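# Press red block fully onto blue block's studs

## Task

Seat the red block down onto the blue block so that it rests flat against it (not perched on the studs), with both blocks still on the table. The parts must be closely aligned and need a firm press to engage. The assembly has to stay together without the robot holding it, and the gripper must release and back away at the end.

## Robot and tools

ROBOT. There is a single arm with six revolute joints and a parallel two-finger gripper, plus a wrist camera. Its base may be slightly tilted relative to the table.

FRAMES. Reported states use the scene frame: the origin sits on the tabletop straight below the arm base, +z is up, +x points forward from the base, and +y is to the left when facing along +x. end_effector_position (metres) is the point midway between the finger pads, about 3 to 4 cm short of the fingertips; end_effector_quat_wxyz is its orientation. In the gripper's own frame the fingers extend along +x and close along y. The printed hand position can be somewhat wrong, especially when the arm is stretched out.

TOOL execute_actions. Argument "actions" is a list holding zero or one item; optional "pictures" (boolean) turns camera images on or off for that result (they come by default).
- Empty list []: nothing is commanded; you just get the current state.
- A motion item {"rows": [[...], ...], "steps": n}: n is 1 to 15 control steps of 1/30 s each (default 15). Up to 15 rows; each row is used for one step, and the final row is held for any remaining steps.
- A wait item {"steps": n} with no rows: n up to 300; returns once n steps have elapsed since the previous result (your reply time is included in that).
Each row is seven plain numbers for this one arm: six absolute joint target angles in radians, in the order waist, shoulder, elbow, wrist pitch, wrist yaw, wrist roll (the same order as the Joint positions line), then the gripper opening. These are targets to go to, not offsets. Stated joint ranges: waist -3.054 to 3.054, shoulder 0.000 to 3.142, elbow 0.000 to 2.356, wrist pitch -1.571 to 1.571, wrist yaw -1.571 to 1.571, wrist roll -3.142 to 3.142. A call is rejected (nothing sent) if a target exceeds an end by over 0.010 rad and is also beyond that joint's last reported angle. True ends can differ by up to 0.010 rad; targets past a true end are clipped there, and "joint sent to its limit" may then appear (possibly referring to an earlier motion). Absence of that line does not prove more travel is available.
The opening is a unitless value from -1 to 1: +1 fully open (pad gap 0.088 m), the empty fingers touch near -0.80, and values below that add nothing more. Closing from fully open takes at least about 0.5 s.

MOTION LIMITS. Each step, the target passed to a joint stays within a set distance of its measured angle: 0.211 rad for waist, shoulder and elbow, 0.213 for wrist pitch, 0.267 for wrist yaw, 0.228 for wrist roll. If the targets would move the gripper over 70 mm from where it is measured, all targets are pulled back toward the current angles. So large moves need several calls. Friction may leave a joint short of its target, especially at long reach, and tiny changes may not move it at all; read Joint positions after each move. Between calls the arm keeps heading to the last row sent until it has nearly stopped or a step is HELD; only a new action makes it move further or push harder.

RESULT LINES. Joint positions and Joint velocities give the six joints (rad, rad/s) then the pad gap (m, m/s). Velocities of the hand are in m/s and rad/s. grip_measured is the measured opening on the command scale; it can carry a constant offset of about 1 mm, and reads up to ~3 mm (0.061) narrow when squeezing something hard. "joint command not followed" means a clearance check altered or blocked targets (mounting blocks and posts count as the arm). HELD marks steps where your row was not fully sent. MOTOR HOT appears from 50 °C; OVER-TEMPERATURE FAULT means the arm was held at 95 °C, and if it does not cool within 30 to 60 s the power cuts and the arm goes limp.

GRIPPING. Fingers move to where grip_measured matches your value (above the closed point, except near +1). To hold a part, command about 0.07 below the current grip_measured for a firm grip; a smaller gap grips more gently. Parts under about 3 mm thick get proportionally less force. Pad force tops out around 34 to 49 N, with a brief harder spike on contact. Occasionally a held part gets tugged or a loose object gets nudged.

FAULTS AND CARE. If contact torque reaches a joint's load limit (N m: waist 17.6, shoulder 21.8, elbow 21.7, wrist pitch 5.74, wrist yaw 5.72, wrist roll 5.36; a carried object's weight counts) the arm halts for 10 s and drops the rest of the call. Press firmly to seat the blocks but avoid slamming, hard impacts, excessive pushing, dropping or slipping parts, and knocking anything off the table, which fails the task. Holding loads heats motors, even while idle. Smooth, economical motion is preferred.

CAMERAS. cam_head_left, cam_head_right and cam_wrist, each 504x504 pixels, returned in that order. Calibration is given as pinhole plus radial distortion with K and T_world_to_cam (world to camera, metres); actual cameras can differ slightly, and the wrist camera's pose is computed from the reported joints.

OTHER TOOLS. zoom_image {"camera": name, "region": [x0, y0, x1, y1]} gives a detailed view of part of that camera's latest image, in pixels from the top-left, at most 504 by 504. read_manual {"section": "licences"} returns licence text only and moves nothing. finished_scene {"scene": number} closes the current scene irreversibly and reports whether it succeeded; call it only after releasing and moving clear. Replying without any tool call ends the run.

TYPICAL ORDER. Look, locate both blocks, open, approach and grasp the red block, lift, align it over the blue block, lower and press firmly, check it sits flush, open the fingers, retreat upward, then call finished_scene.

Each tool is called as name([rows], argument=value, ...), one row to a line, values as JSON.

## Session

execute_actions(actions=[])

Scene clock: 0.00 s of 11933.50 s.
end_effector_position=(+0.1076, -0.0907, +0.2330) grip_measured=+0.853 end_effector_quat_wxyz=(+0.569, +0.517, +0.587, +0.256) end_effector_velocity=(-0.005, +0.001, -0.001) end_effector_angular_velocity=(-0.003, -0.004, +0.026)
Joint positions: [ 0.461  0.724  0.943 -1.484 -0.247  0.642  0.081]
Joint velocities: [-0.002 -0.002 -0.002 -0.022 -0.007 -0.022 -0.   ]
Heat: hottest waist 24 °C (+0.0 °C/min).

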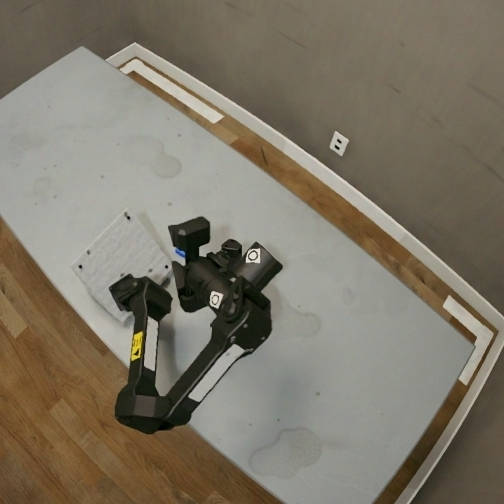

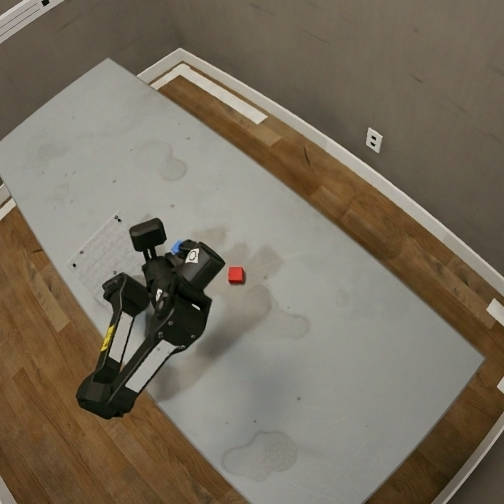

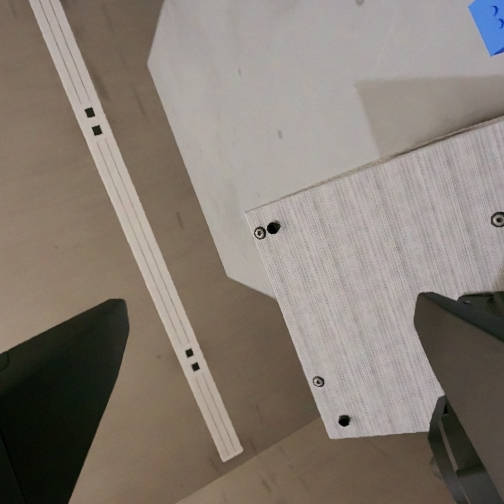

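execute_actions([
  {"rows":[[0.354,1.469,1.154,-1.371,0.825,0,1]]},
], pictures=false)

execute_actions([
  {"steps":60},
])

zoom_image(camera="cam_head_left", region=[140,200,300,320])

Scene clock: 20.27 s of 11933.50 s.
end_effector_position=(+0.2413, -0.1668, +0.1225) grip_measured=+1.000 end_effector_quat_wxyz=(+0.705, -0.042, +0.702, +0.093) end_effector_velocity=(+0.047, -0.047, -0.061) end_effector_angular_velocity=(-0.782, +0.103, +0.395)
Joint positions: [ 0.354  1.447  1.146 -1.37   0.751  0.014  0.088]
Joint velocities: [-0.007  0.393 -0.002  0.007  0.74  -0.125  0.   ]
Heat: hottest waist 24 °C (+0.0 °C/min).
Steps of this call (steps 1 to 90: nothing new was sent; then 16.77 s passed at rest; steps 91 to 105: all 15 steps of this action). Readings (joint positions):
91: [0.451 0.745 0.961 -1.486 -0.217 0.604]
92: [0.427 0.782 0.997 -1.464 -0.144 0.550]
94: [0.389 0.893 1.086 -1.398 0.001 0.425]
98: [0.361 1.120 1.146 -1.379 0.308 0.167]
105: the state above

Scene clock: 22.27 s of 11933.50 s.
end_effector_position=(+0.2445, -0.1747, +0.1202) grip_measured=+1.000 end_effector_quat_wxyz=(+0.704, -0.075, +0.702, +0.076) end_effector_velocity=(-0.000, +0.003, -0.001) end_effector_angular_velocity=(+0.022, +0.002, -0.014)
Joint positions: [ 0.354  1.462  1.146 -1.37   0.822  0.002  0.088]
Joint velocities: [-0.002 -0.002 -0.002  0.007 -0.022  0.007  0.   ]
Heat: hottest waist 24 °C (+0.0 °C/min).
Steps of this call (steps 1 to 30: the robot went on to your last target; steps 31 to 60: nothing new was sent). Readings (joint positions):
1: [0.354 1.455 1.146 -1.370 0.774 0.011]
2: [0.354 1.457 1.146 -1.370 0.789 0.008]
4: [0.354 1.457 1.146 -1.370 0.807 0.006]
8: [0.354 1.461 1.146 -1.370 0.818 0.003]
60: the state above
The arm was judged still, so your last target was given up. Only a new action makes it travel on or press farther. Fingers that are still opening or closing keep moving.
camera_calibration (this result's frames):
cam_wrist: T_world_to_cam=[[0.192816, -0.980994, 0.0217195, -0.214288], [-0.9143, -0.171584, 0.366898, 0.18175], [-0.356198, -0.0906022, -0.930008, 0.256208], [0, 0, 0, 1]] pos_world=[0.298753, -0.155817, 0.176246]

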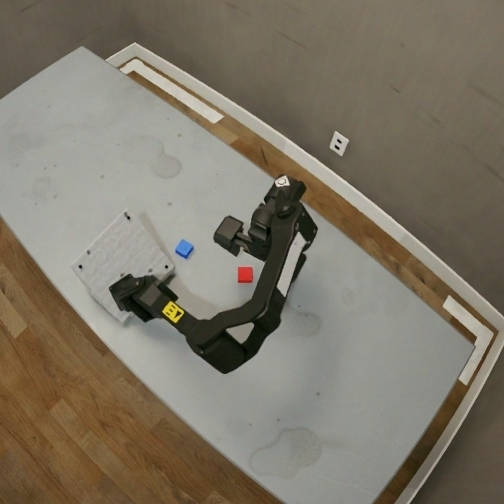

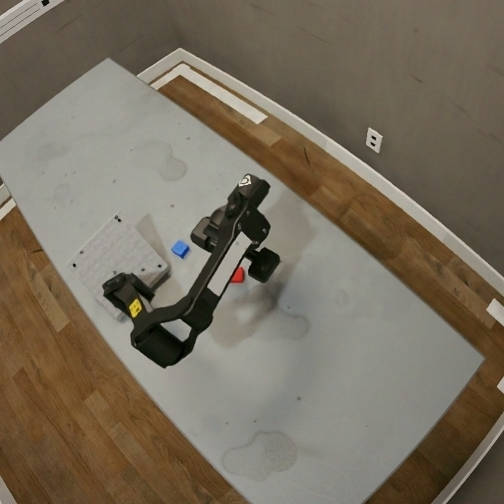

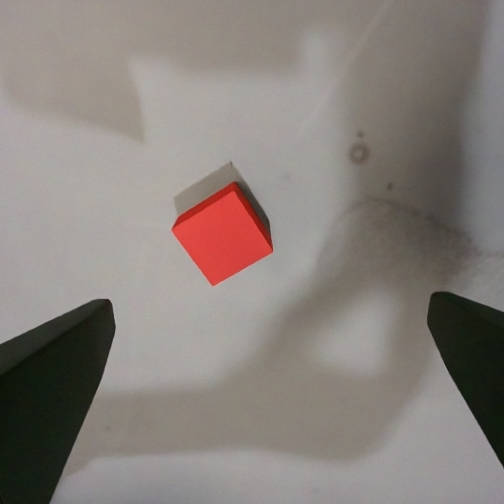

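Region (140, 200, 300, 320) of cam_head_left's 504x504 image, scaled by 3.150, with more detail than that image has; it fills the top 378 rows of this view, and the rest is white.

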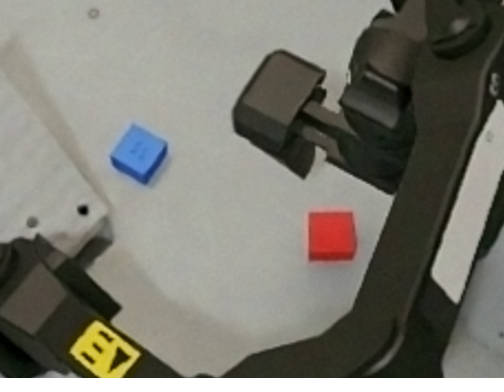

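execute_actions([
  {"rows":[[0.32,1.46,1.1,-1.3,0.826,-0.2,0.5],[0.29,1.46,1.06,-1.22,0.826,-0.4,0.5],[0.26,1.46,1.02,-1.14,0.826,-0.6,0.5],[0.215,1.455,0.955,-1.035,0.826,-0.76,0.5]]},
], pictures=false)

execute_actions([
  {"rows":[[0.152,1.449,0.875,-0.889,0.826,-0.84,0.5]]},
], pictures=false)

execute_actions(actions=[])

Scene clock: 36.93 s of 11933.50 s.
end_effector_position=(+0.2478, -0.1630, +0.0662) grip_measured=+0.505 end_effector_quat_wxyz=(+0.660, -0.257, +0.656, +0.259) end_effector_velocity=(-0.000, +0.003, -0.006) end_effector_angular_velocity=(+0.006, -0.000, +0.225)
Joint positions: [ 0.217  1.46   0.966 -1.04   0.824 -0.736  0.064]
Joint velocities: [-0.012  0.002 -0.022  0.037 -0.007 -0.242 -0.001]
Heat: hottest waist 25 °C (+1.6 °C/min).
Steps of this call (steps 1 to 90: nothing new was sent; then 11.17 s passed at rest; steps 91 to 105: all 15 steps of this action). Readings (joint positions):
91: [0.351 1.462 1.142 -1.358 0.822 -0.040]
92: [0.340 1.460 1.129 -1.323 0.823 -0.107]
94: [0.296 1.458 1.074 -1.210 0.824 -0.236]
98: [0.224 1.460 0.977 -1.081 0.824 -0.496]
105: the state above

Scene clock: 37.43 s of 11933.50 s.
end_effector_position=(+0.2450, -0.1606, +0.0431) grip_measured=+0.502 end_effector_quat_wxyz=(+0.660, -0.261, +0.655, +0.259) end_effector_velocity=(-0.000, -0.000, -0.001) end_effector_angular_velocity=(+0.007, -0.000, -0.003)
Joint positions: [ 0.153  1.453  0.884 -0.892  0.825 -0.837  0.064]
Joint velocities: [-0.007 -0.002 -0.002  0.007 -0.007 -0.007 -0.   ]
Heat: hottest waist 25 °C (+1.6 °C/min).
Steps of this call (steps 1 to 15: all 15 steps of this action). Readings (joint positions):
1: [0.211 1.458 0.952 -1.008 0.825 -0.762]
2: [0.195 1.454 0.934 -0.964 0.825 -0.784]
4: [0.167 1.453 0.906 -0.930 0.825 -0.813]
8: [0.154 1.453 0.886 -0.899 0.825 -0.832]
15: the state above

Scene clock: 37.43 s of 11933.50 s.
end_effector_position=(+0.2450, -0.1606, +0.0431) grip_measured=+0.502 end_effector_quat_wxyz=(+0.660, -0.261, +0.655, +0.259) end_effector_velocity=(-0.000, -0.000, -0.001) end_effector_angular_velocity=(+0.007, -0.000, -0.003)
Joint positions: [ 0.153  1.453  0.884 -0.892  0.825 -0.837  0.064]
Joint velocities: [-0.007 -0.002 -0.002  0.007 -0.007 -0.007 -0.   ]
Heat: hottest waist 25 °C (+1.6 °C/min).
camera_calibration (this result's frames):
cam_wrist: T_world_to_cam=[[0.668622, -0.743079, 0.0279178, -0.277481], [-0.699001, -0.615267, 0.364476, 0.0890196], [-0.253658, -0.263211, -0.930794, 0.133166], [0, 0, 0, 1]] pos_world=[0.281533, -0.116369, 0.0992513]

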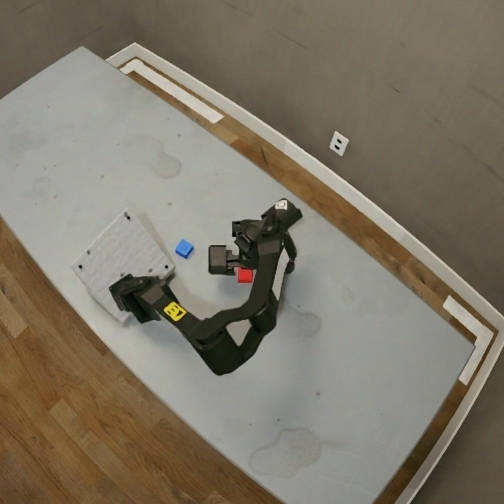

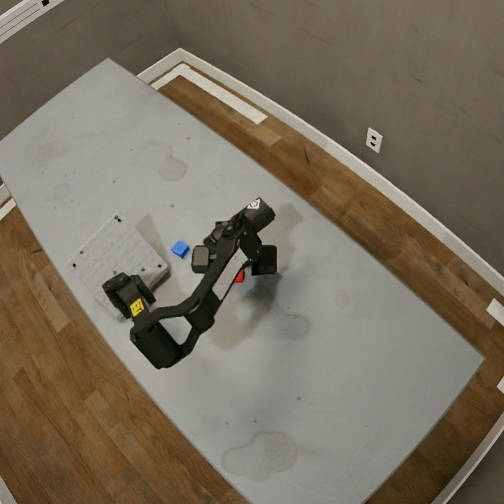

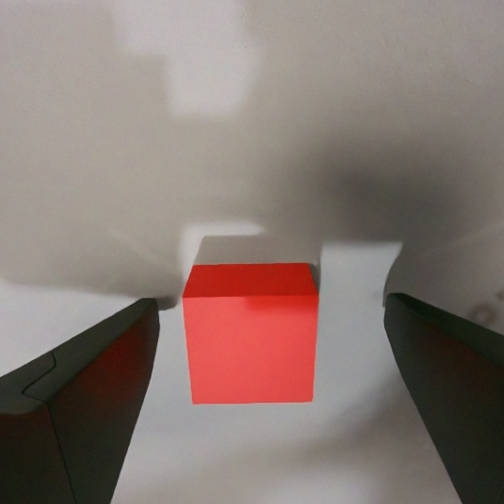

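execute_actions([
  {"rows":[[0.152,1.443,0.861,-0.889,0.826,-0.84,0.3],[0.152,1.443,0.861,-0.889,0.826,-0.84,0.3],[0.152,1.443,0.861,-0.889,0.826,-0.84,0.3],[0.152,1.443,0.861,-0.889,0.826,-0.84,0.1],[0.152,1.443,0.861,-0.889,0.826,-0.84,0],[0.152,1.443,0.861,-0.889,0.826,-0.84,-0.1],[0.152,1.443,0.861,-0.889,0.826,-0.84,-0.3]]},
])

Scene clock: 42.23 s of 11933.50 s.
end_effector_position=(+0.2417, -0.1584, +0.0412) grip_measured=-0.175 end_effector_quat_wxyz=(+0.657, -0.262, +0.657, +0.262) end_effector_velocity=(+0.000, -0.000, +0.000) end_effector_angular_velocity=(+0.007, -0.007, -0.003)
Joint positions: [ 0.153  1.452  0.871 -0.89   0.825 -0.838  0.03 ]
Joint velocities: [-0.002 -0.007 -0.002  0.007 -0.007 -0.007 -0.   ]
Heat: hottest waist 25 °C (+1.4 °C/min).
Steps of this call (steps 1 to 15: the robot went on to your last target; steps 16 to 90: nothing new was sent; then 1.30 s passed at rest; steps 91 to 105: all 15 steps of this action). Readings (joint positions):
91: [0.153 1.453 0.882 -0.890 0.825 -0.838]
92: [0.153 1.453 0.880 -0.890 0.825 -0.838]
94: [0.153 1.453 0.874 -0.890 0.825 -0.838]
98: [0.153 1.453 0.871 -0.890 0.825 -0.838]
105: the state above
camera_calibration (this result's frames):
cam_wrist: T_world_to_cam=[[0.674353, -0.738049, 0.0230392, -0.274007], [-0.691892, -0.620665, 0.368864, 0.0860316], [-0.25794, -0.264686, -0.929198, 0.131869], [0, 0, 0, 1]] pos_world=[0.278316, -0.11393, 0.0971115]

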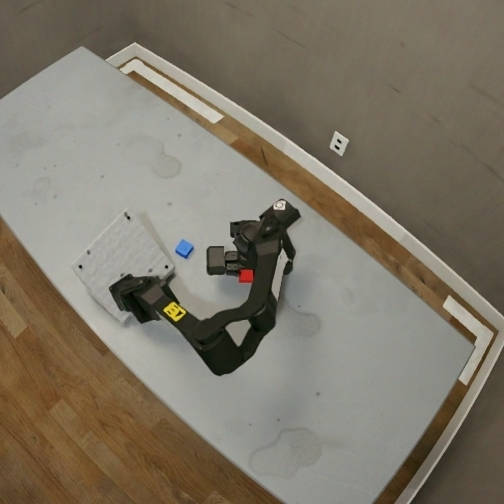

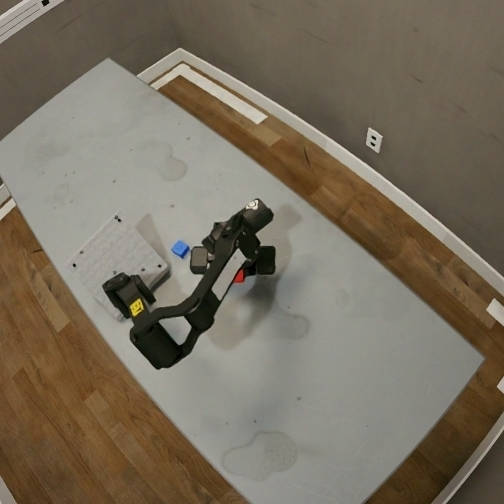

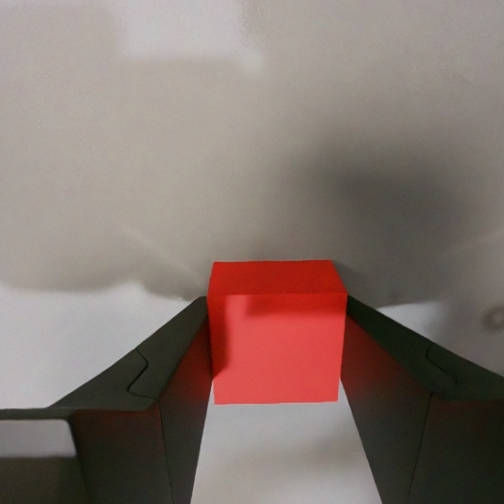

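execute_actions([
  {"rows":[[0.2,1.455,0.94,-1.0,0.825,-0.8,-0.3],[0.25,1.46,1.01,-1.11,0.825,-0.7,-0.3],[0.33,1.47,1.09,-1.3,0.825,-0.2,-0.3]]},
], pictures=false)

execute_actions([
  {"rows":[[0.45,1.53,1.04,-1.28,0.79,0,-0.3],[0.5,1.56,1.02,-1.27,0.78,0.1,-0.3],[0.56,1.59,0.99,-1.25,0.76,0.2,-0.3],[0.62,1.63,0.95,-1.23,0.74,0.3,-0.3],[0.68,1.67,0.92,-1.21,0.72,0.4,-0.3],[0.74,1.71,0.88,-1.19,0.7,0.5,-0.3],[0.824,1.772,0.82,-1.165,0.667,0.62,-0.3]]},
], pictures=false)

execute_actions([
  {"steps":20},
])

Scene clock: 57.83 s of 11933.50 s.
end_effector_position=(+0.2409, -0.1670, +0.1034) grip_measured=-0.175 end_effector_quat_wxyz=(+0.687, -0.144, +0.697, +0.145) end_effector_velocity=(-0.009, +0.001, +0.001) end_effector_angular_velocity=(-0.001, +0.030, -0.126)
Joint positions: [ 0.325  1.463  1.077 -1.294  0.825 -0.218  0.03 ]
Joint velocities: [ 0.007 -0.002 -0.002 -0.051 -0.007  0.168 -0.   ]
Heat: hottest waist 26 °C (+2.1 °C/min).
Steps of this call (steps 1 to 15: the robot went on to your last target; steps 16 to 90: nothing new was sent; then 12.10 s passed at rest; steps 91 to 105: all 15 steps of this action). Readings (joint positions):
91: [0.157 1.452 0.878 -0.910 0.825 -0.831]
92: [0.172 1.454 0.900 -0.967 0.825 -0.801]
94: [0.243 1.462 0.974 -1.091 0.825 -0.677]
98: [0.319 1.461 1.074 -1.249 0.825 -0.417]
105: the state above

Scene clock: 58.33 s of 11933.50 s.
end_effector_position=(+0.1954, -0.0105, +0.1009) grip_measured=-0.175 end_effector_quat_wxyz=(+0.703, -0.083, +0.701, +0.082) end_effector_velocity=(+0.004, +0.012, +0.007) end_effector_angular_velocity=(+0.032, -0.051, -0.427)
Joint positions: [ 0.814  1.764  0.831 -1.169  0.672  0.581  0.03 ]
Joint velocities: [ 0.046 -0.002  0.002  0.037 -0.007  0.432  0.   ]
Heat: hottest waist 26 °C (+2.1 °C/min).
Steps of this call (steps 1 to 15: all 15 steps of this action). Readings (joint positions):
1: [0.337 1.471 1.075 -1.296 0.825 -0.169]
2: [0.371 1.485 1.069 -1.291 0.821 -0.101]
4: [0.473 1.534 1.039 -1.261 0.790 0.027]
8: [0.686 1.678 0.919 -1.201 0.715 0.258]
15: the state above

Scene clock: 59.00 s of 11933.50 s.
end_effector_position=(+0.1949, -0.0092, +0.1012) grip_measured=-0.175 end_effector_quat_wxyz=(+0.705, -0.072, +0.702, +0.071) end_effector_velocity=(-0.001, +0.002, -0.000) end_effector_angular_velocity=(+0.006, +0.002, +0.022)
Joint positions: [ 0.82   1.765  0.83  -1.167  0.671  0.617  0.03 ]
Joint velocities: [ 0.002  0.002 -0.002  0.007 -0.007 -0.022 -0.   ]
Heat: hottest waist 26 °C (+2.0 °C/min).
Steps of this call (steps 1 to 20: the robot went on to your last target). Readings (joint positions):
1: [0.816 1.764 0.831 -1.168 0.672 0.593]
2: [0.817 1.764 0.831 -1.168 0.672 0.600]
4: [0.819 1.765 0.831 -1.168 0.671 0.609]
8: [0.819 1.765 0.831 -1.168 0.671 0.616]
20: the state above
camera_calibration (this result's frames):
cam_wrist: T_world_to_cam=[[0.181666, -0.983076, 0.0236513, -0.0399702], [-0.917133, -0.160704, 0.364749, 0.17271], [-0.354775, -0.0879538, -0.930805, 0.235682], [0, 0, 0, 1]] pos_world=[0.249274, 0.0091908, 0.157324]

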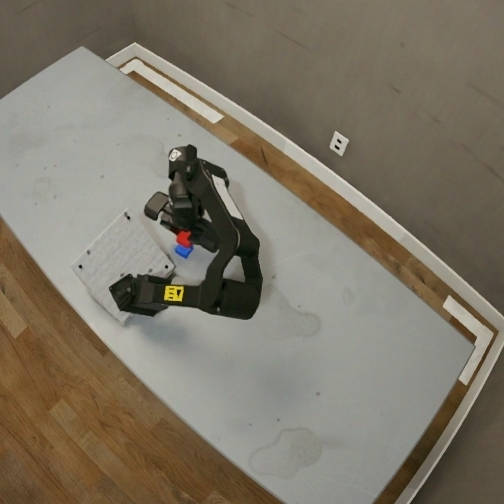

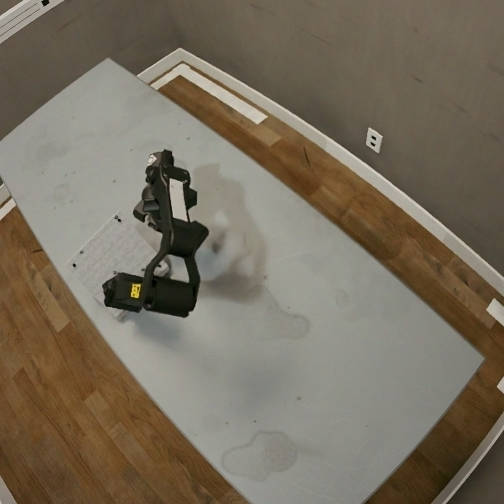

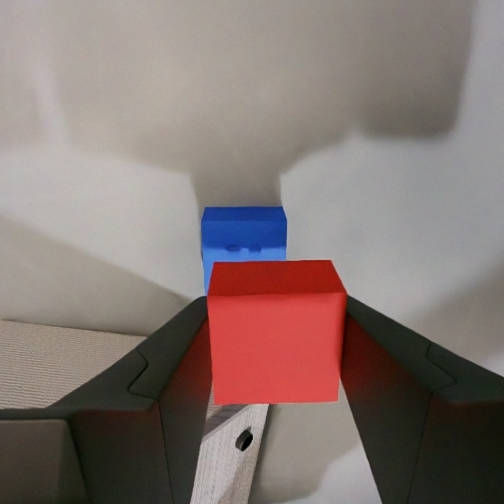

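execute_actions([
  {"rows":[[0.79,1.785,0.78,-1.08,0.69,0.59,-0.3],[0.79,1.785,0.78,-1.08,0.69,0.59,-0.3],[0.751,1.805,0.733,-0.997,0.705,0.558,-0.3]]},
])

zoom_image(camera="cam_wrist", region=[170,190,370,330])

Scene clock: 67.40 s of 11933.50 s.
end_effector_position=(+0.1939, -0.0025, +0.0707) grip_measured=-0.175 end_effector_quat_wxyz=(+0.705, -0.065, +0.704, +0.065) end_effector_velocity=(+0.002, -0.000, -0.001) end_effector_angular_velocity=(+0.006, -0.012, -0.026)
Joint positions: [ 0.752  1.799  0.743 -1.001  0.701  0.561  0.03 ]
Joint velocities: [-0.007 -0.007 -0.007  0.022  0.007  0.007 -0.   ]
Heat: hottest waist 26 °C (+2.0 °C/min).
Steps of this call (steps 1 to 15: the robot went on to your last target; steps 16 to 90: nothing new was sent; then 4.90 s passed at rest; steps 91 to 105: all 15 steps of this action). Readings (joint positions):
91: [0.818 1.766 0.824 -1.151 0.672 0.614]
92: [0.810 1.767 0.815 -1.125 0.675 0.608]
94: [0.784 1.779 0.784 -1.060 0.689 0.585]
98: [0.755 1.799 0.746 -1.015 0.697 0.566]
105: the state above
camera_calibration (this result's frames):
cam_wrist: T_world_to_cam=[[0.163358, -0.986302, 0.0228684, -0.0289144], [-0.918924, -0.143681, 0.367335, 0.184189], [-0.359018, -0.0810214, -0.929807, 0.208293], [0, 0, 0, 1]] pos_world=[0.24876, 0.0148224, 0.126675]

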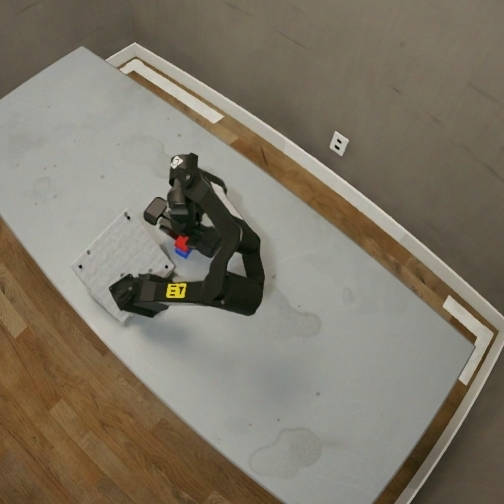

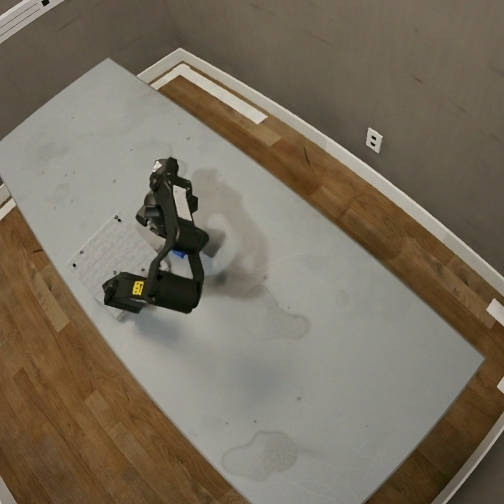

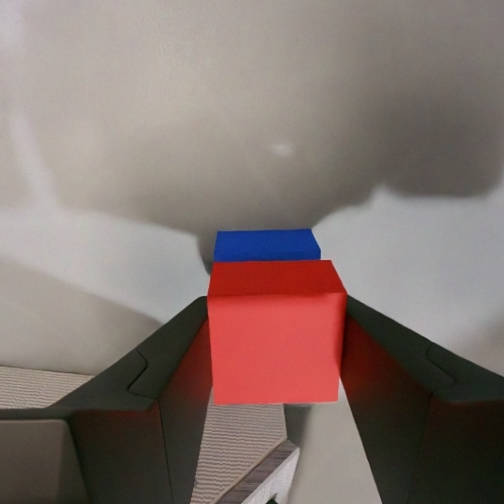

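Region (170, 190, 370, 330) of cam_wrist's 504x504 image, scaled by 2.520, with more detail than that image has; it fills the top 353 rows of this view, and the rest is white.

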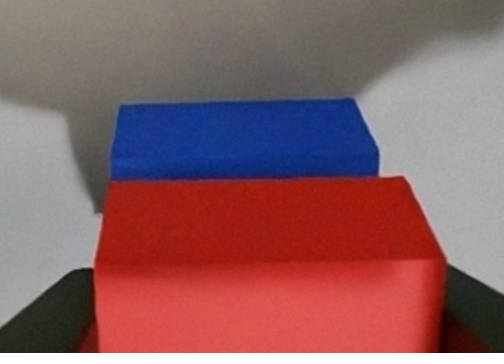

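execute_actions([
  {"rows":[[0.7445,1.79,0.714,-0.976,0.709,0.543,-0.3]]},
])

zoom_image(camera="cam_wrist", region=[170,190,370,330])

Scene clock: 82.17 s of 11933.50 s.
end_effector_position=(+0.1916, -0.0024, +0.0663) grip_measured=-0.175 end_effector_quat_wxyz=(+0.704, -0.069, +0.703, +0.068) end_effector_velocity=(-0.002, -0.001, -0.000) end_effector_angular_velocity=(+0.002, +0.011, +0.010)
Joint positions: [ 0.745  1.799  0.724 -0.978  0.706  0.545  0.03 ]
Joint velocities: [-0.002 -0.002 -0.002 -0.007 -0.007 -0.007 -0.   ]
Heat: hottest waist 26 °C (+2.0 °C/min).
Steps of this call (steps 1 to 30: the robot went on to your last target; steps 31 to 90: nothing new was sent; then 11.27 s passed at rest; steps 91 to 105: all 15 steps of this action). Readings (joint positions):
91: [0.747 1.806 0.728 -0.995 0.704 0.557]
92: [0.747 1.805 0.727 -0.990 0.704 0.553]
94: [0.747 1.802 0.727 -0.983 0.704 0.549]
98: [0.746 1.799 0.725 -0.980 0.705 0.546]
105: the state above
camera_calibration (this result's frames):
cam_wrist: T_world_to_cam=[[0.172266, -0.984746, 0.0244674, -0.0301416], [-0.917584, -0.151384, 0.367589, 0.183412], [-0.358278, -0.0857742, -0.929666, 0.203294], [0, 0, 0, 1]] pos_world=[0.246324, 0.0155212, 0.122313]

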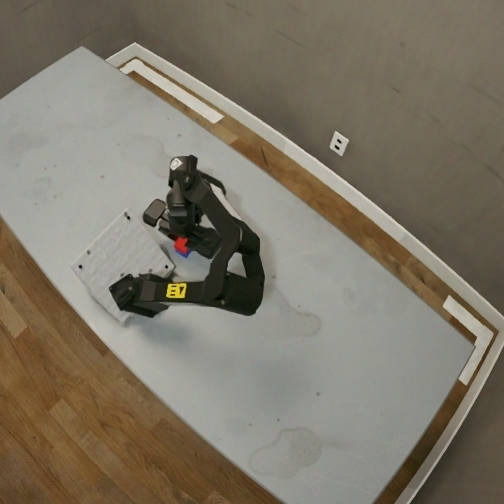

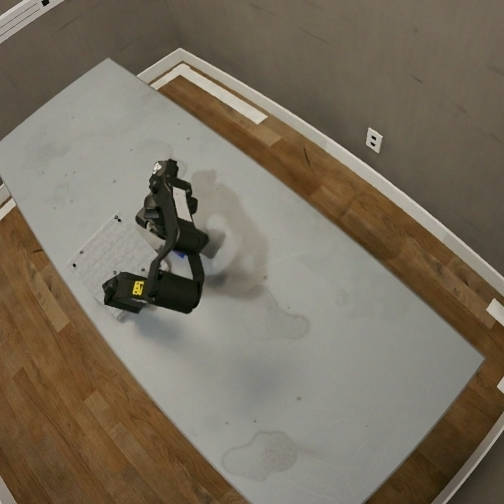

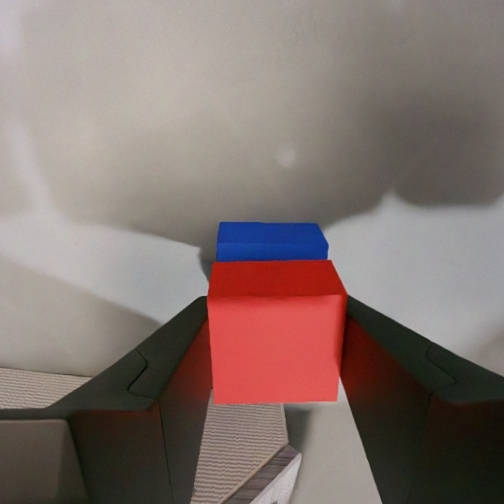

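Region (170, 190, 370, 330) of cam_wrist's 504x504 image, scaled by 2.520, with more detail than that image has; it fills the top 353 rows of this view, and the rest is white.

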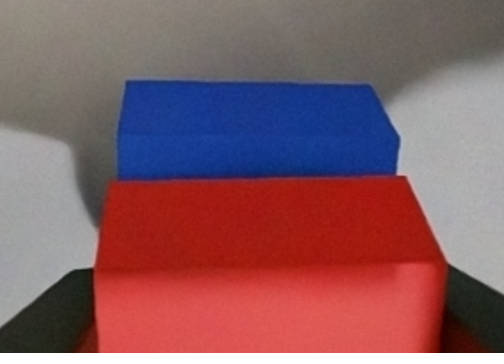

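execute_actions([
  {"rows":[[0.737,1.806,0.74,-0.976,0.712,0.567,-0.3]]},
])

zoom_image(camera="cam_wrist", region=[170,190,370,330])

Scene clock: 85.37 s of 11933.50 s.
end_effector_position=(+0.1955, -0.0028, +0.0657) grip_measured=-0.175 end_effector_quat_wxyz=(+0.706, -0.057, +0.704, +0.056) end_effector_velocity=(-0.009, -0.005, -0.000) end_effector_angular_velocity=(-0.023, +0.035, +0.046)
Joint positions: [ 0.734  1.805  0.734 -0.973  0.711  0.565  0.03 ]
Joint velocities: [ 0.002  0.002 -0.002 -0.051 -0.007 -0.007 -0.   ]
Heat: hottest waist 27 °C (+2.0 °C/min).
Steps of this call (steps 1 to 15: the robot went on to your last target; steps 16 to 81: nothing new was sent; steps 82 to 96: all 15 steps of this action). Readings (joint positions):
82: [0.745 1.799 0.724 -0.978 0.706 0.548]
83: [0.742 1.799 0.724 -0.979 0.706 0.552]
85: [0.732 1.803 0.720 -0.999 0.690 0.558]
89: [0.732 1.805 0.719 -1.001 0.686 0.563]
96: the state above
camera_calibration (this result's frames):
cam_wrist: T_world_to_cam=[[0.139046, -0.989992, 0.0241126, -0.0246473], [-0.922262, -0.120587, 0.367275, 0.188161], [-0.360692, -0.0733061, -0.9298, 0.204584], [0, 0, 0, 1]] pos_world=[0.250752, 0.0132864, 0.12171]

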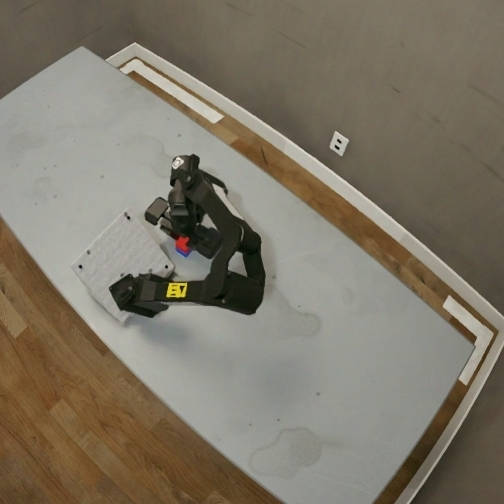

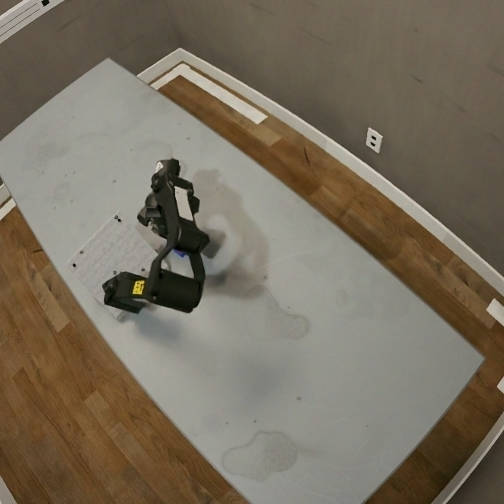

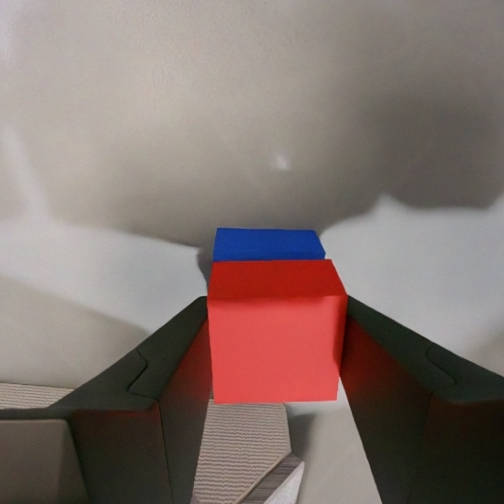

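Region (170, 190, 370, 330) of cam_wrist's 504x504 image, scaled by 2.520, with more detail than that image has; it fills the top 353 rows of this view, and the rest is white.

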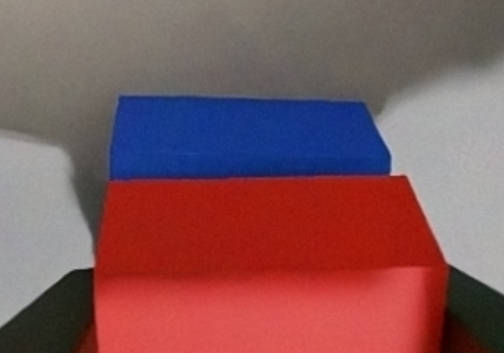

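execute_actions([
  {"rows":[[0.734,1.806,0.734,-0.973,0.712,0.6,-0.3],[0.734,1.806,0.734,-0.973,0.712,0.6,-0.3],[0.734,1.806,0.734,-0.973,0.712,0.6,-0.3],[0.734,1.806,0.734,-0.973,0.712,0.6,-0.3],[0.734,1.806,0.734,-0.973,0.712,0.6,-0.3],[0.726,1.81,0.719,-0.957,0.717,0.594,-0.3]]},
])

zoom_image(camera="cam_wrist", region=[170,190,370,330])

Scene clock: 91.23 s of 11933.50 s.
end_effector_position=(+0.1960, -0.0027, +0.0638) grip_measured=-0.175 end_effector_quat_wxyz=(+0.707, -0.043, +0.705, +0.043) end_effector_velocity=(-0.002, +0.001, -0.002) end_effector_angular_velocity=(+0.004, +0.008, -0.007)
Joint positions: [ 0.727  1.805  0.729 -0.96   0.714  0.593  0.03 ]
Joint velocities: [-0.002  0.002 -0.007  0.007 -0.007  0.007 -0.   ]
Heat: hottest waist 27 °C (+2.0 °C/min).
Steps of this call (steps 1 to 15: the robot went on to your last target; steps 16 to 90: nothing new was sent; then 2.37 s passed at rest; steps 91 to 105: all 15 steps of this action). Readings (joint positions):
91: [0.734 1.805 0.734 -0.975 0.711 0.572]
92: [0.734 1.805 0.734 -0.975 0.711 0.580]
94: [0.734 1.805 0.734 -0.975 0.711 0.590]
98: [0.729 1.805 0.733 -0.965 0.712 0.593]
105: the state above
camera_calibration (this result's frames):
cam_wrist: T_world_to_cam=[[0.101587, -0.994572, 0.0225014, -0.0171815], [-0.926631, -0.0863686, 0.365917, 0.190336], [-0.361988, -0.0580229, -0.930375, 0.20328], [0, 0, 0, 1]] pos_world=[0.251701, 0.0111457, 0.119867]

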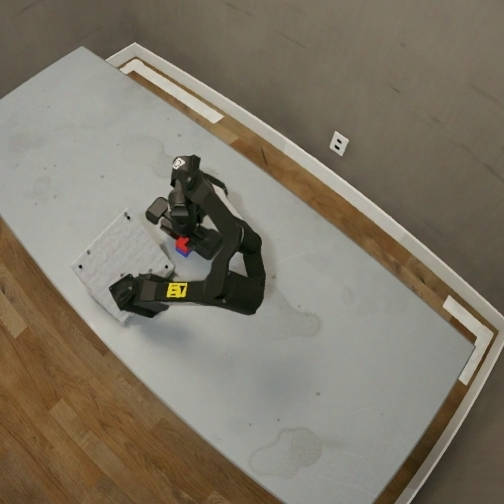

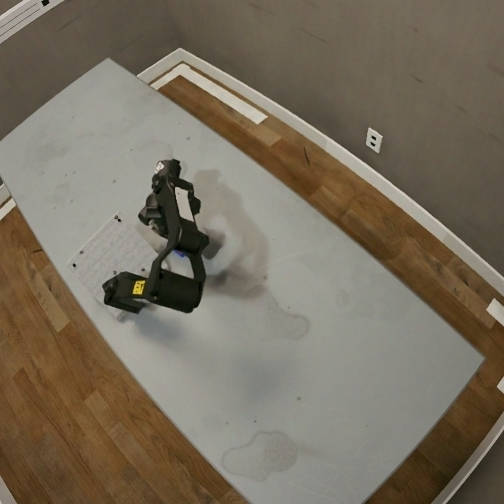

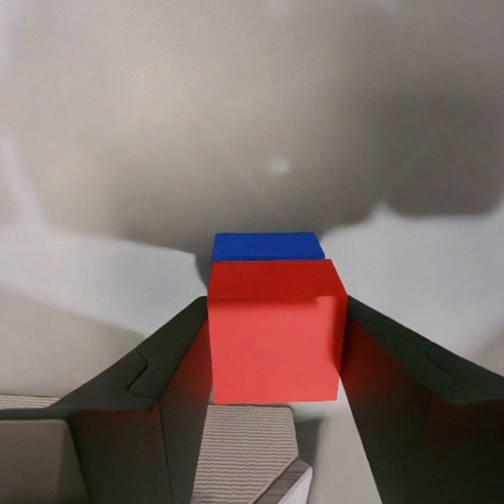

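Region (170, 190, 370, 330) of cam_wrist's 504x504 image, scaled by 2.520, with more detail than that image has; it fills the top 353 rows of this view, and the rest is white.

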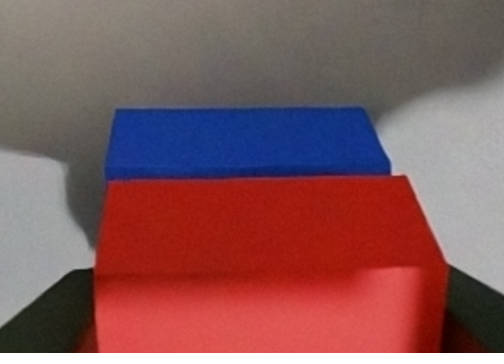

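execute_actions([
  {"rows":[[0.726,1.81,0.719,-0.957,0.705,0.6,-0.3],[0.726,1.81,0.719,-0.957,0.705,0.6,-0.3],[0.726,1.81,0.719,-0.957,0.705,0.6,-0.3],[0.726,1.81,0.719,-0.957,0.705,0.6,-0.3],[0.726,1.81,0.719,-0.957,0.705,0.6,-0.3],[0.72,1.812,0.713,-0.948,0.712,0.592,-0.3],[0.72,1.812,0.713,-0.948,0.712,0.592,-0.3],[0.712,1.816,0.706,-0.938,0.715,0.586,-0.3],[0.705,1.82,0.698,-0.938,0.715,0.586,-0.3],[0.69,1.832,0.682,-0.938,0.715,0.586,-0.3]]},
])

zoom_image(camera="cam_wrist", region=[170,190,370,330])

Scene clock: 99.53 s of 11933.50 s.
end_effector_position=(+0.1923, -0.0025, +0.0599) grip_measured=-0.174 end_effector_quat_wxyz=(+0.702, -0.043, +0.709, +0.045) end_effector_velocity=(-0.003, -0.000, -0.003) end_effector_angular_velocity=(+0.004, +0.012, +0.019)
Joint positions: [ 0.72   1.807  0.715 -0.949  0.708  0.589  0.03 ]
Joint velocities: [-0.007 -0.002 -0.012  0.007 -0.007 -0.022  0.   ]
Heat: hottest waist 27 °C (+2.0 °C/min).
Steps of this call (steps 1 to 15: the robot went on to your last target; steps 16 to 150: nothing new was sent; then 2.80 s passed at rest; steps 151 to 165: all 15 steps of this action). Readings (joint positions):
151: [0.728 1.806 0.718 -0.956 0.715 0.593]
152: [0.728 1.806 0.718 -0.956 0.715 0.595]
154: [0.728 1.806 0.718 -0.956 0.712 0.596]
158: [0.725 1.806 0.718 -0.955 0.710 0.595]
165: the state above
camera_calibration (this result's frames):
cam_wrist: T_world_to_cam=[[0.104745, -0.994294, 0.0202011, -0.0169915], [-0.921704, -0.089429, 0.377445, 0.186664], [-0.373484, -0.0581547, -0.925812, 0.200316], [0, 0, 0, 1]] pos_world=[0.248644, 0.0114479, 0.115343]

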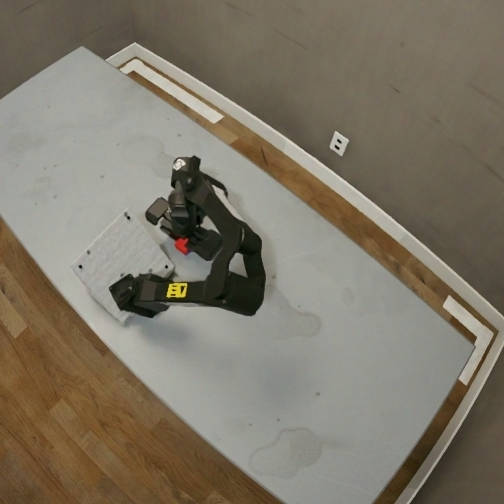

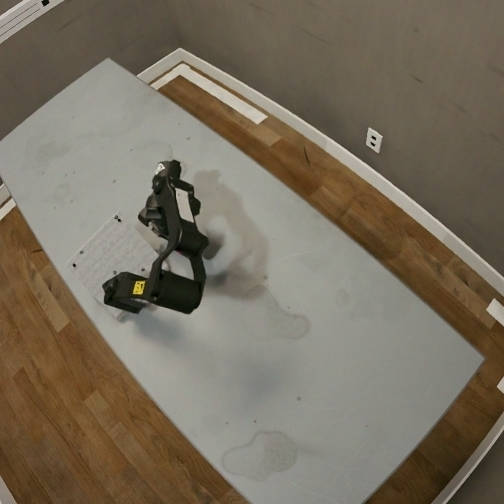

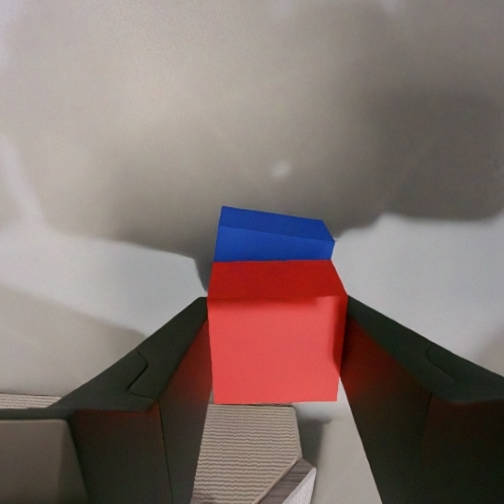

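Region (170, 190, 370, 330) of cam_wrist's 504x504 image, scaled by 2.520, with more detail than that image has; it fills the top 353 rows of this view, and the rest is white.

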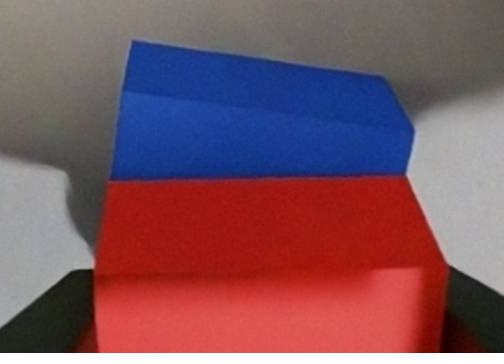

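execute_actions([
  {"rows":[[0.74,1.8,0.74,-0.98,0.705,0.6,-0.3],[0.75,1.8,0.75,-0.995,0.703,0.62,-0.3],[0.75,1.8,0.75,-0.995,0.703,0.62,-0.3],[0.75,1.8,0.75,-0.995,0.703,0.62,-0.3],[0.75,1.8,0.75,-0.995,0.703,0.62,-0.3],[0.743,1.823,0.77,-0.994,0.709,0.772,-0.3]]},
], pictures=false)

execute_actions([
  {"steps":8},
])

zoom_image(camera="cam_wrist", region=[170,190,370,330])

Scene clock: 107.83 s of 11933.50 s.
end_effector_position=(+0.1986, -0.0015, +0.0694) grip_measured=-0.174 end_effector_quat_wxyz=(+0.707, +0.011, +0.707, -0.012) end_effector_velocity=(-0.002, -0.002, -0.000) end_effector_angular_velocity=(-0.019, +0.008, -0.018)
Joint positions: [ 0.74   1.815  0.757 -0.992  0.708  0.765  0.03 ]
Joint velocities: [ 0.002  0.007  0.002 -0.022  0.007  0.037  0.   ]
Heat: hottest waist 26 °C (+1.0 °C/min).
Steps of this call (steps 1 to 15: the robot went on to your last target; steps 16 to 90: nothing new was sent; then 4.80 s passed at rest; steps 91 to 105: all 15 steps of this action). Readings (joint positions):
91: [0.722 1.805 0.718 -0.950 0.709 0.589]
92: [0.726 1.805 0.721 -0.957 0.709 0.595]
94: [0.735 1.805 0.724 -0.979 0.709 0.607]
98: [0.740 1.812 0.745 -0.988 0.708 0.712]
105: the state above

Scene clock: 108.10 s of 11933.50 s.
end_effector_position=(+0.1986, -0.0015, +0.0694) grip_measured=-0.174 end_effector_quat_wxyz=(+0.707, +0.012, +0.707, -0.013) end_effector_velocity=(-0.001, -0.002, -0.001) end_effector_angular_velocity=(-0.012, +0.004, +0.014)
Joint positions: [ 0.74   1.816  0.757 -0.992  0.708  0.769  0.03 ]
Joint velocities: [-0.002  0.002 -0.002 -0.007  0.007 -0.007  0.   ]
Heat: hottest waist 26 °C (+1.0 °C/min).
Steps of this call (steps 1 to 8: the robot went on to your last target). Readings (joint positions):
1: [0.740 1.816 0.757 -0.992 0.708 0.767]
2: [0.740 1.816 0.757 -0.992 0.708 0.768]
4: [0.740 1.816 0.757 -0.992 0.708 0.768]
8: the state above
camera_calibration (this result's frames):
cam_wrist: T_world_to_cam=[[-0.0557644, -0.998145, 0.0244141, 0.0148243], [-0.9278, 0.0608375, 0.368084, 0.191147], [-0.368886, -0.00212544, -0.929472, 0.210898], [0, 0, 0, 1]] pos_world=[0.25597, 0.00361621, 0.125304]

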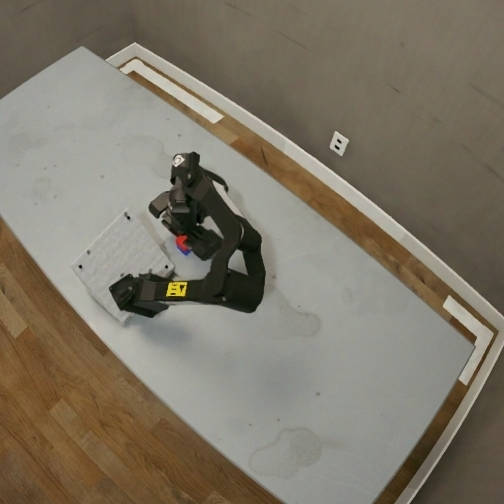

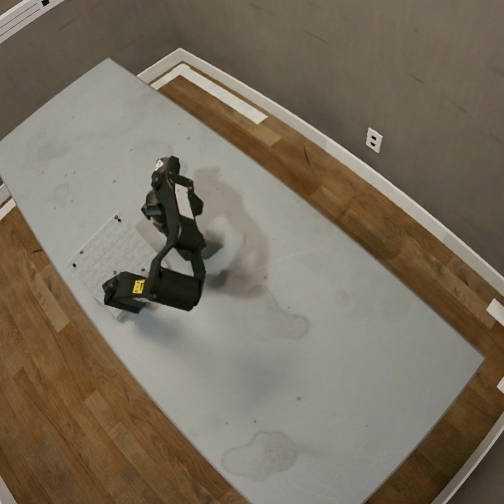

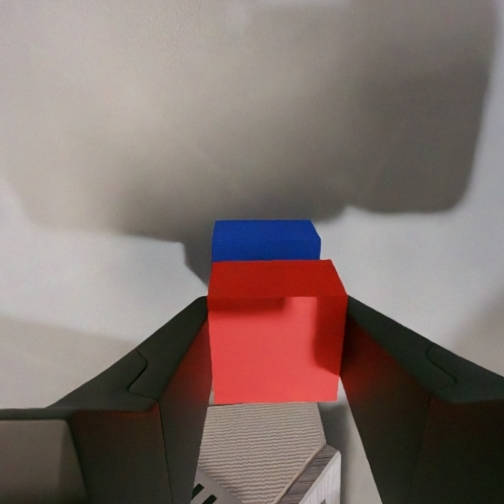

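Region (170, 190, 370, 330) of cam_wrist's 504x504 image, scaled by 2.520, with more detail than that image has; it fills the top 353 rows of this view, and the rest is white.

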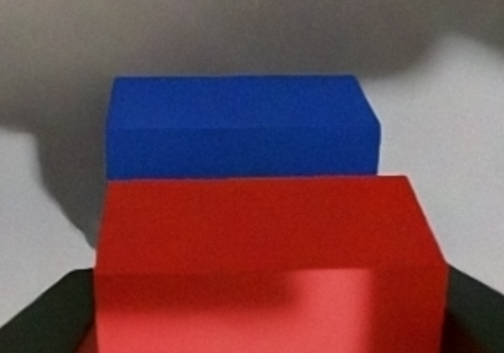

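execute_actions([
  {"rows":[[0.728,1.831,0.745,-0.968,0.716,0.756,-0.3],[0.728,1.831,0.745,-0.968,0.716,0.756,-0.3],[0.728,1.831,0.745,-0.968,0.716,0.756,-0.3],[0.728,1.831,0.745,-0.968,0.716,0.756,-0.3],[0.717,1.833,0.734,-0.949,0.722,0.744,-0.3]]},
])

zoom_image(camera="cam_wrist", region=[170,190,370,330])

Scene clock: 114.10 s of 11933.50 s.
end_effector_position=(+0.1930, +0.0005, +0.0618) grip_measured=-0.174 end_effector_quat_wxyz=(+0.698, +0.008, +0.716, -0.005) end_effector_velocity=(-0.005, -0.001, -0.001) end_effector_angular_velocity=(-0.003, +0.013, +0.020)
Joint positions: [ 0.725  1.827  0.736 -0.968  0.693  0.746  0.03 ]
Joint velocities: [ 0.002 -0.002 -0.012 -0.007 -0.007 -0.007 -0.   ]
Heat: hottest waist 27 °C (+1.0 °C/min).
Steps of this call (steps 1 to 15: the robot went on to your last target; steps 16 to 160: nothing new was sent; then 0.17 s passed at rest; steps 161 to 175: all 15 steps of this action). Readings (joint positions):
161: [0.739 1.827 0.764 -0.991 0.708 0.769]
162: [0.736 1.827 0.762 -0.984 0.709 0.767]
164: [0.732 1.827 0.760 -0.977 0.711 0.762]
168: [0.721 1.827 0.747 -0.958 0.717 0.751]
175: the state above
camera_calibration (this result's frames):
cam_wrist: T_world_to_cam=[[-0.0370408, -0.999116, 0.0198924, 0.0133148], [-0.918997, 0.041876, 0.392034, 0.185414], [-0.39252, -0.00375982, -0.919736, 0.205784], [0, 0, 0, 1]] pos_world=[0.251662, 0.00631236, 0.116314]

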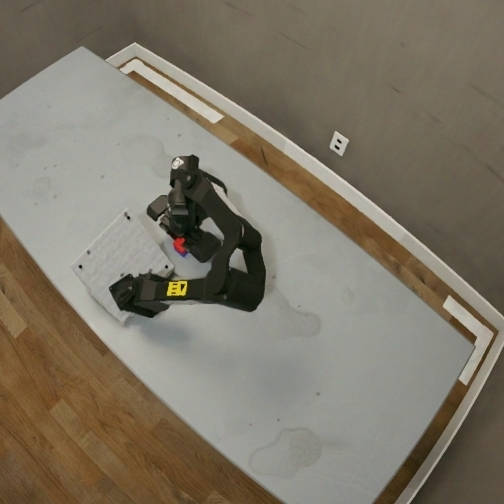

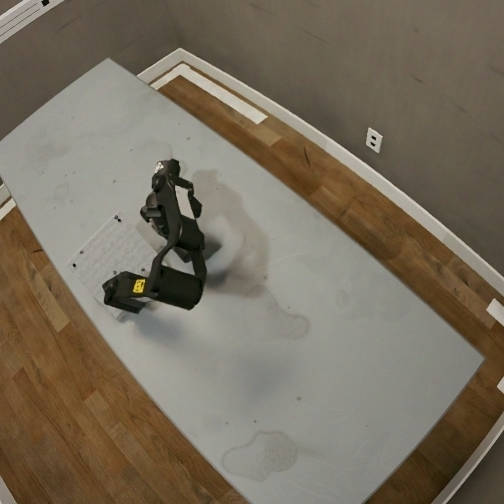

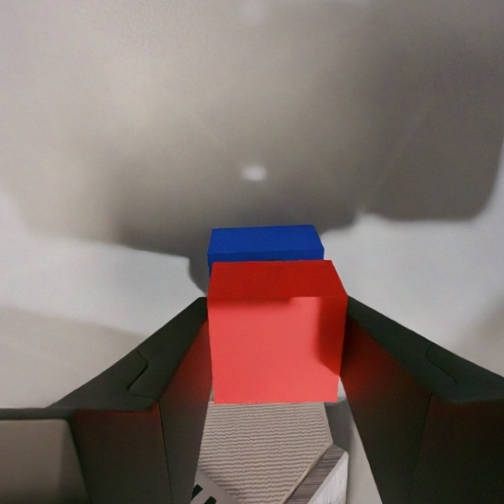

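Region (170, 190, 370, 330) of cam_wrist's 504x504 image, scaled by 2.520, with more detail than that image has; it fills the top 353 rows of this view, and the rest is white.

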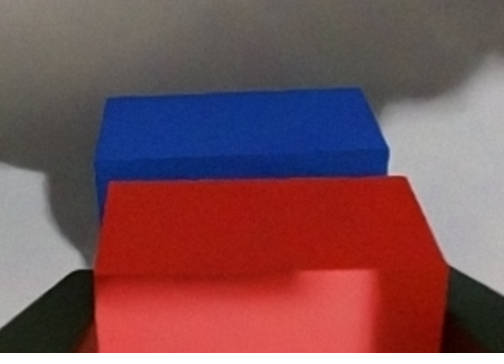

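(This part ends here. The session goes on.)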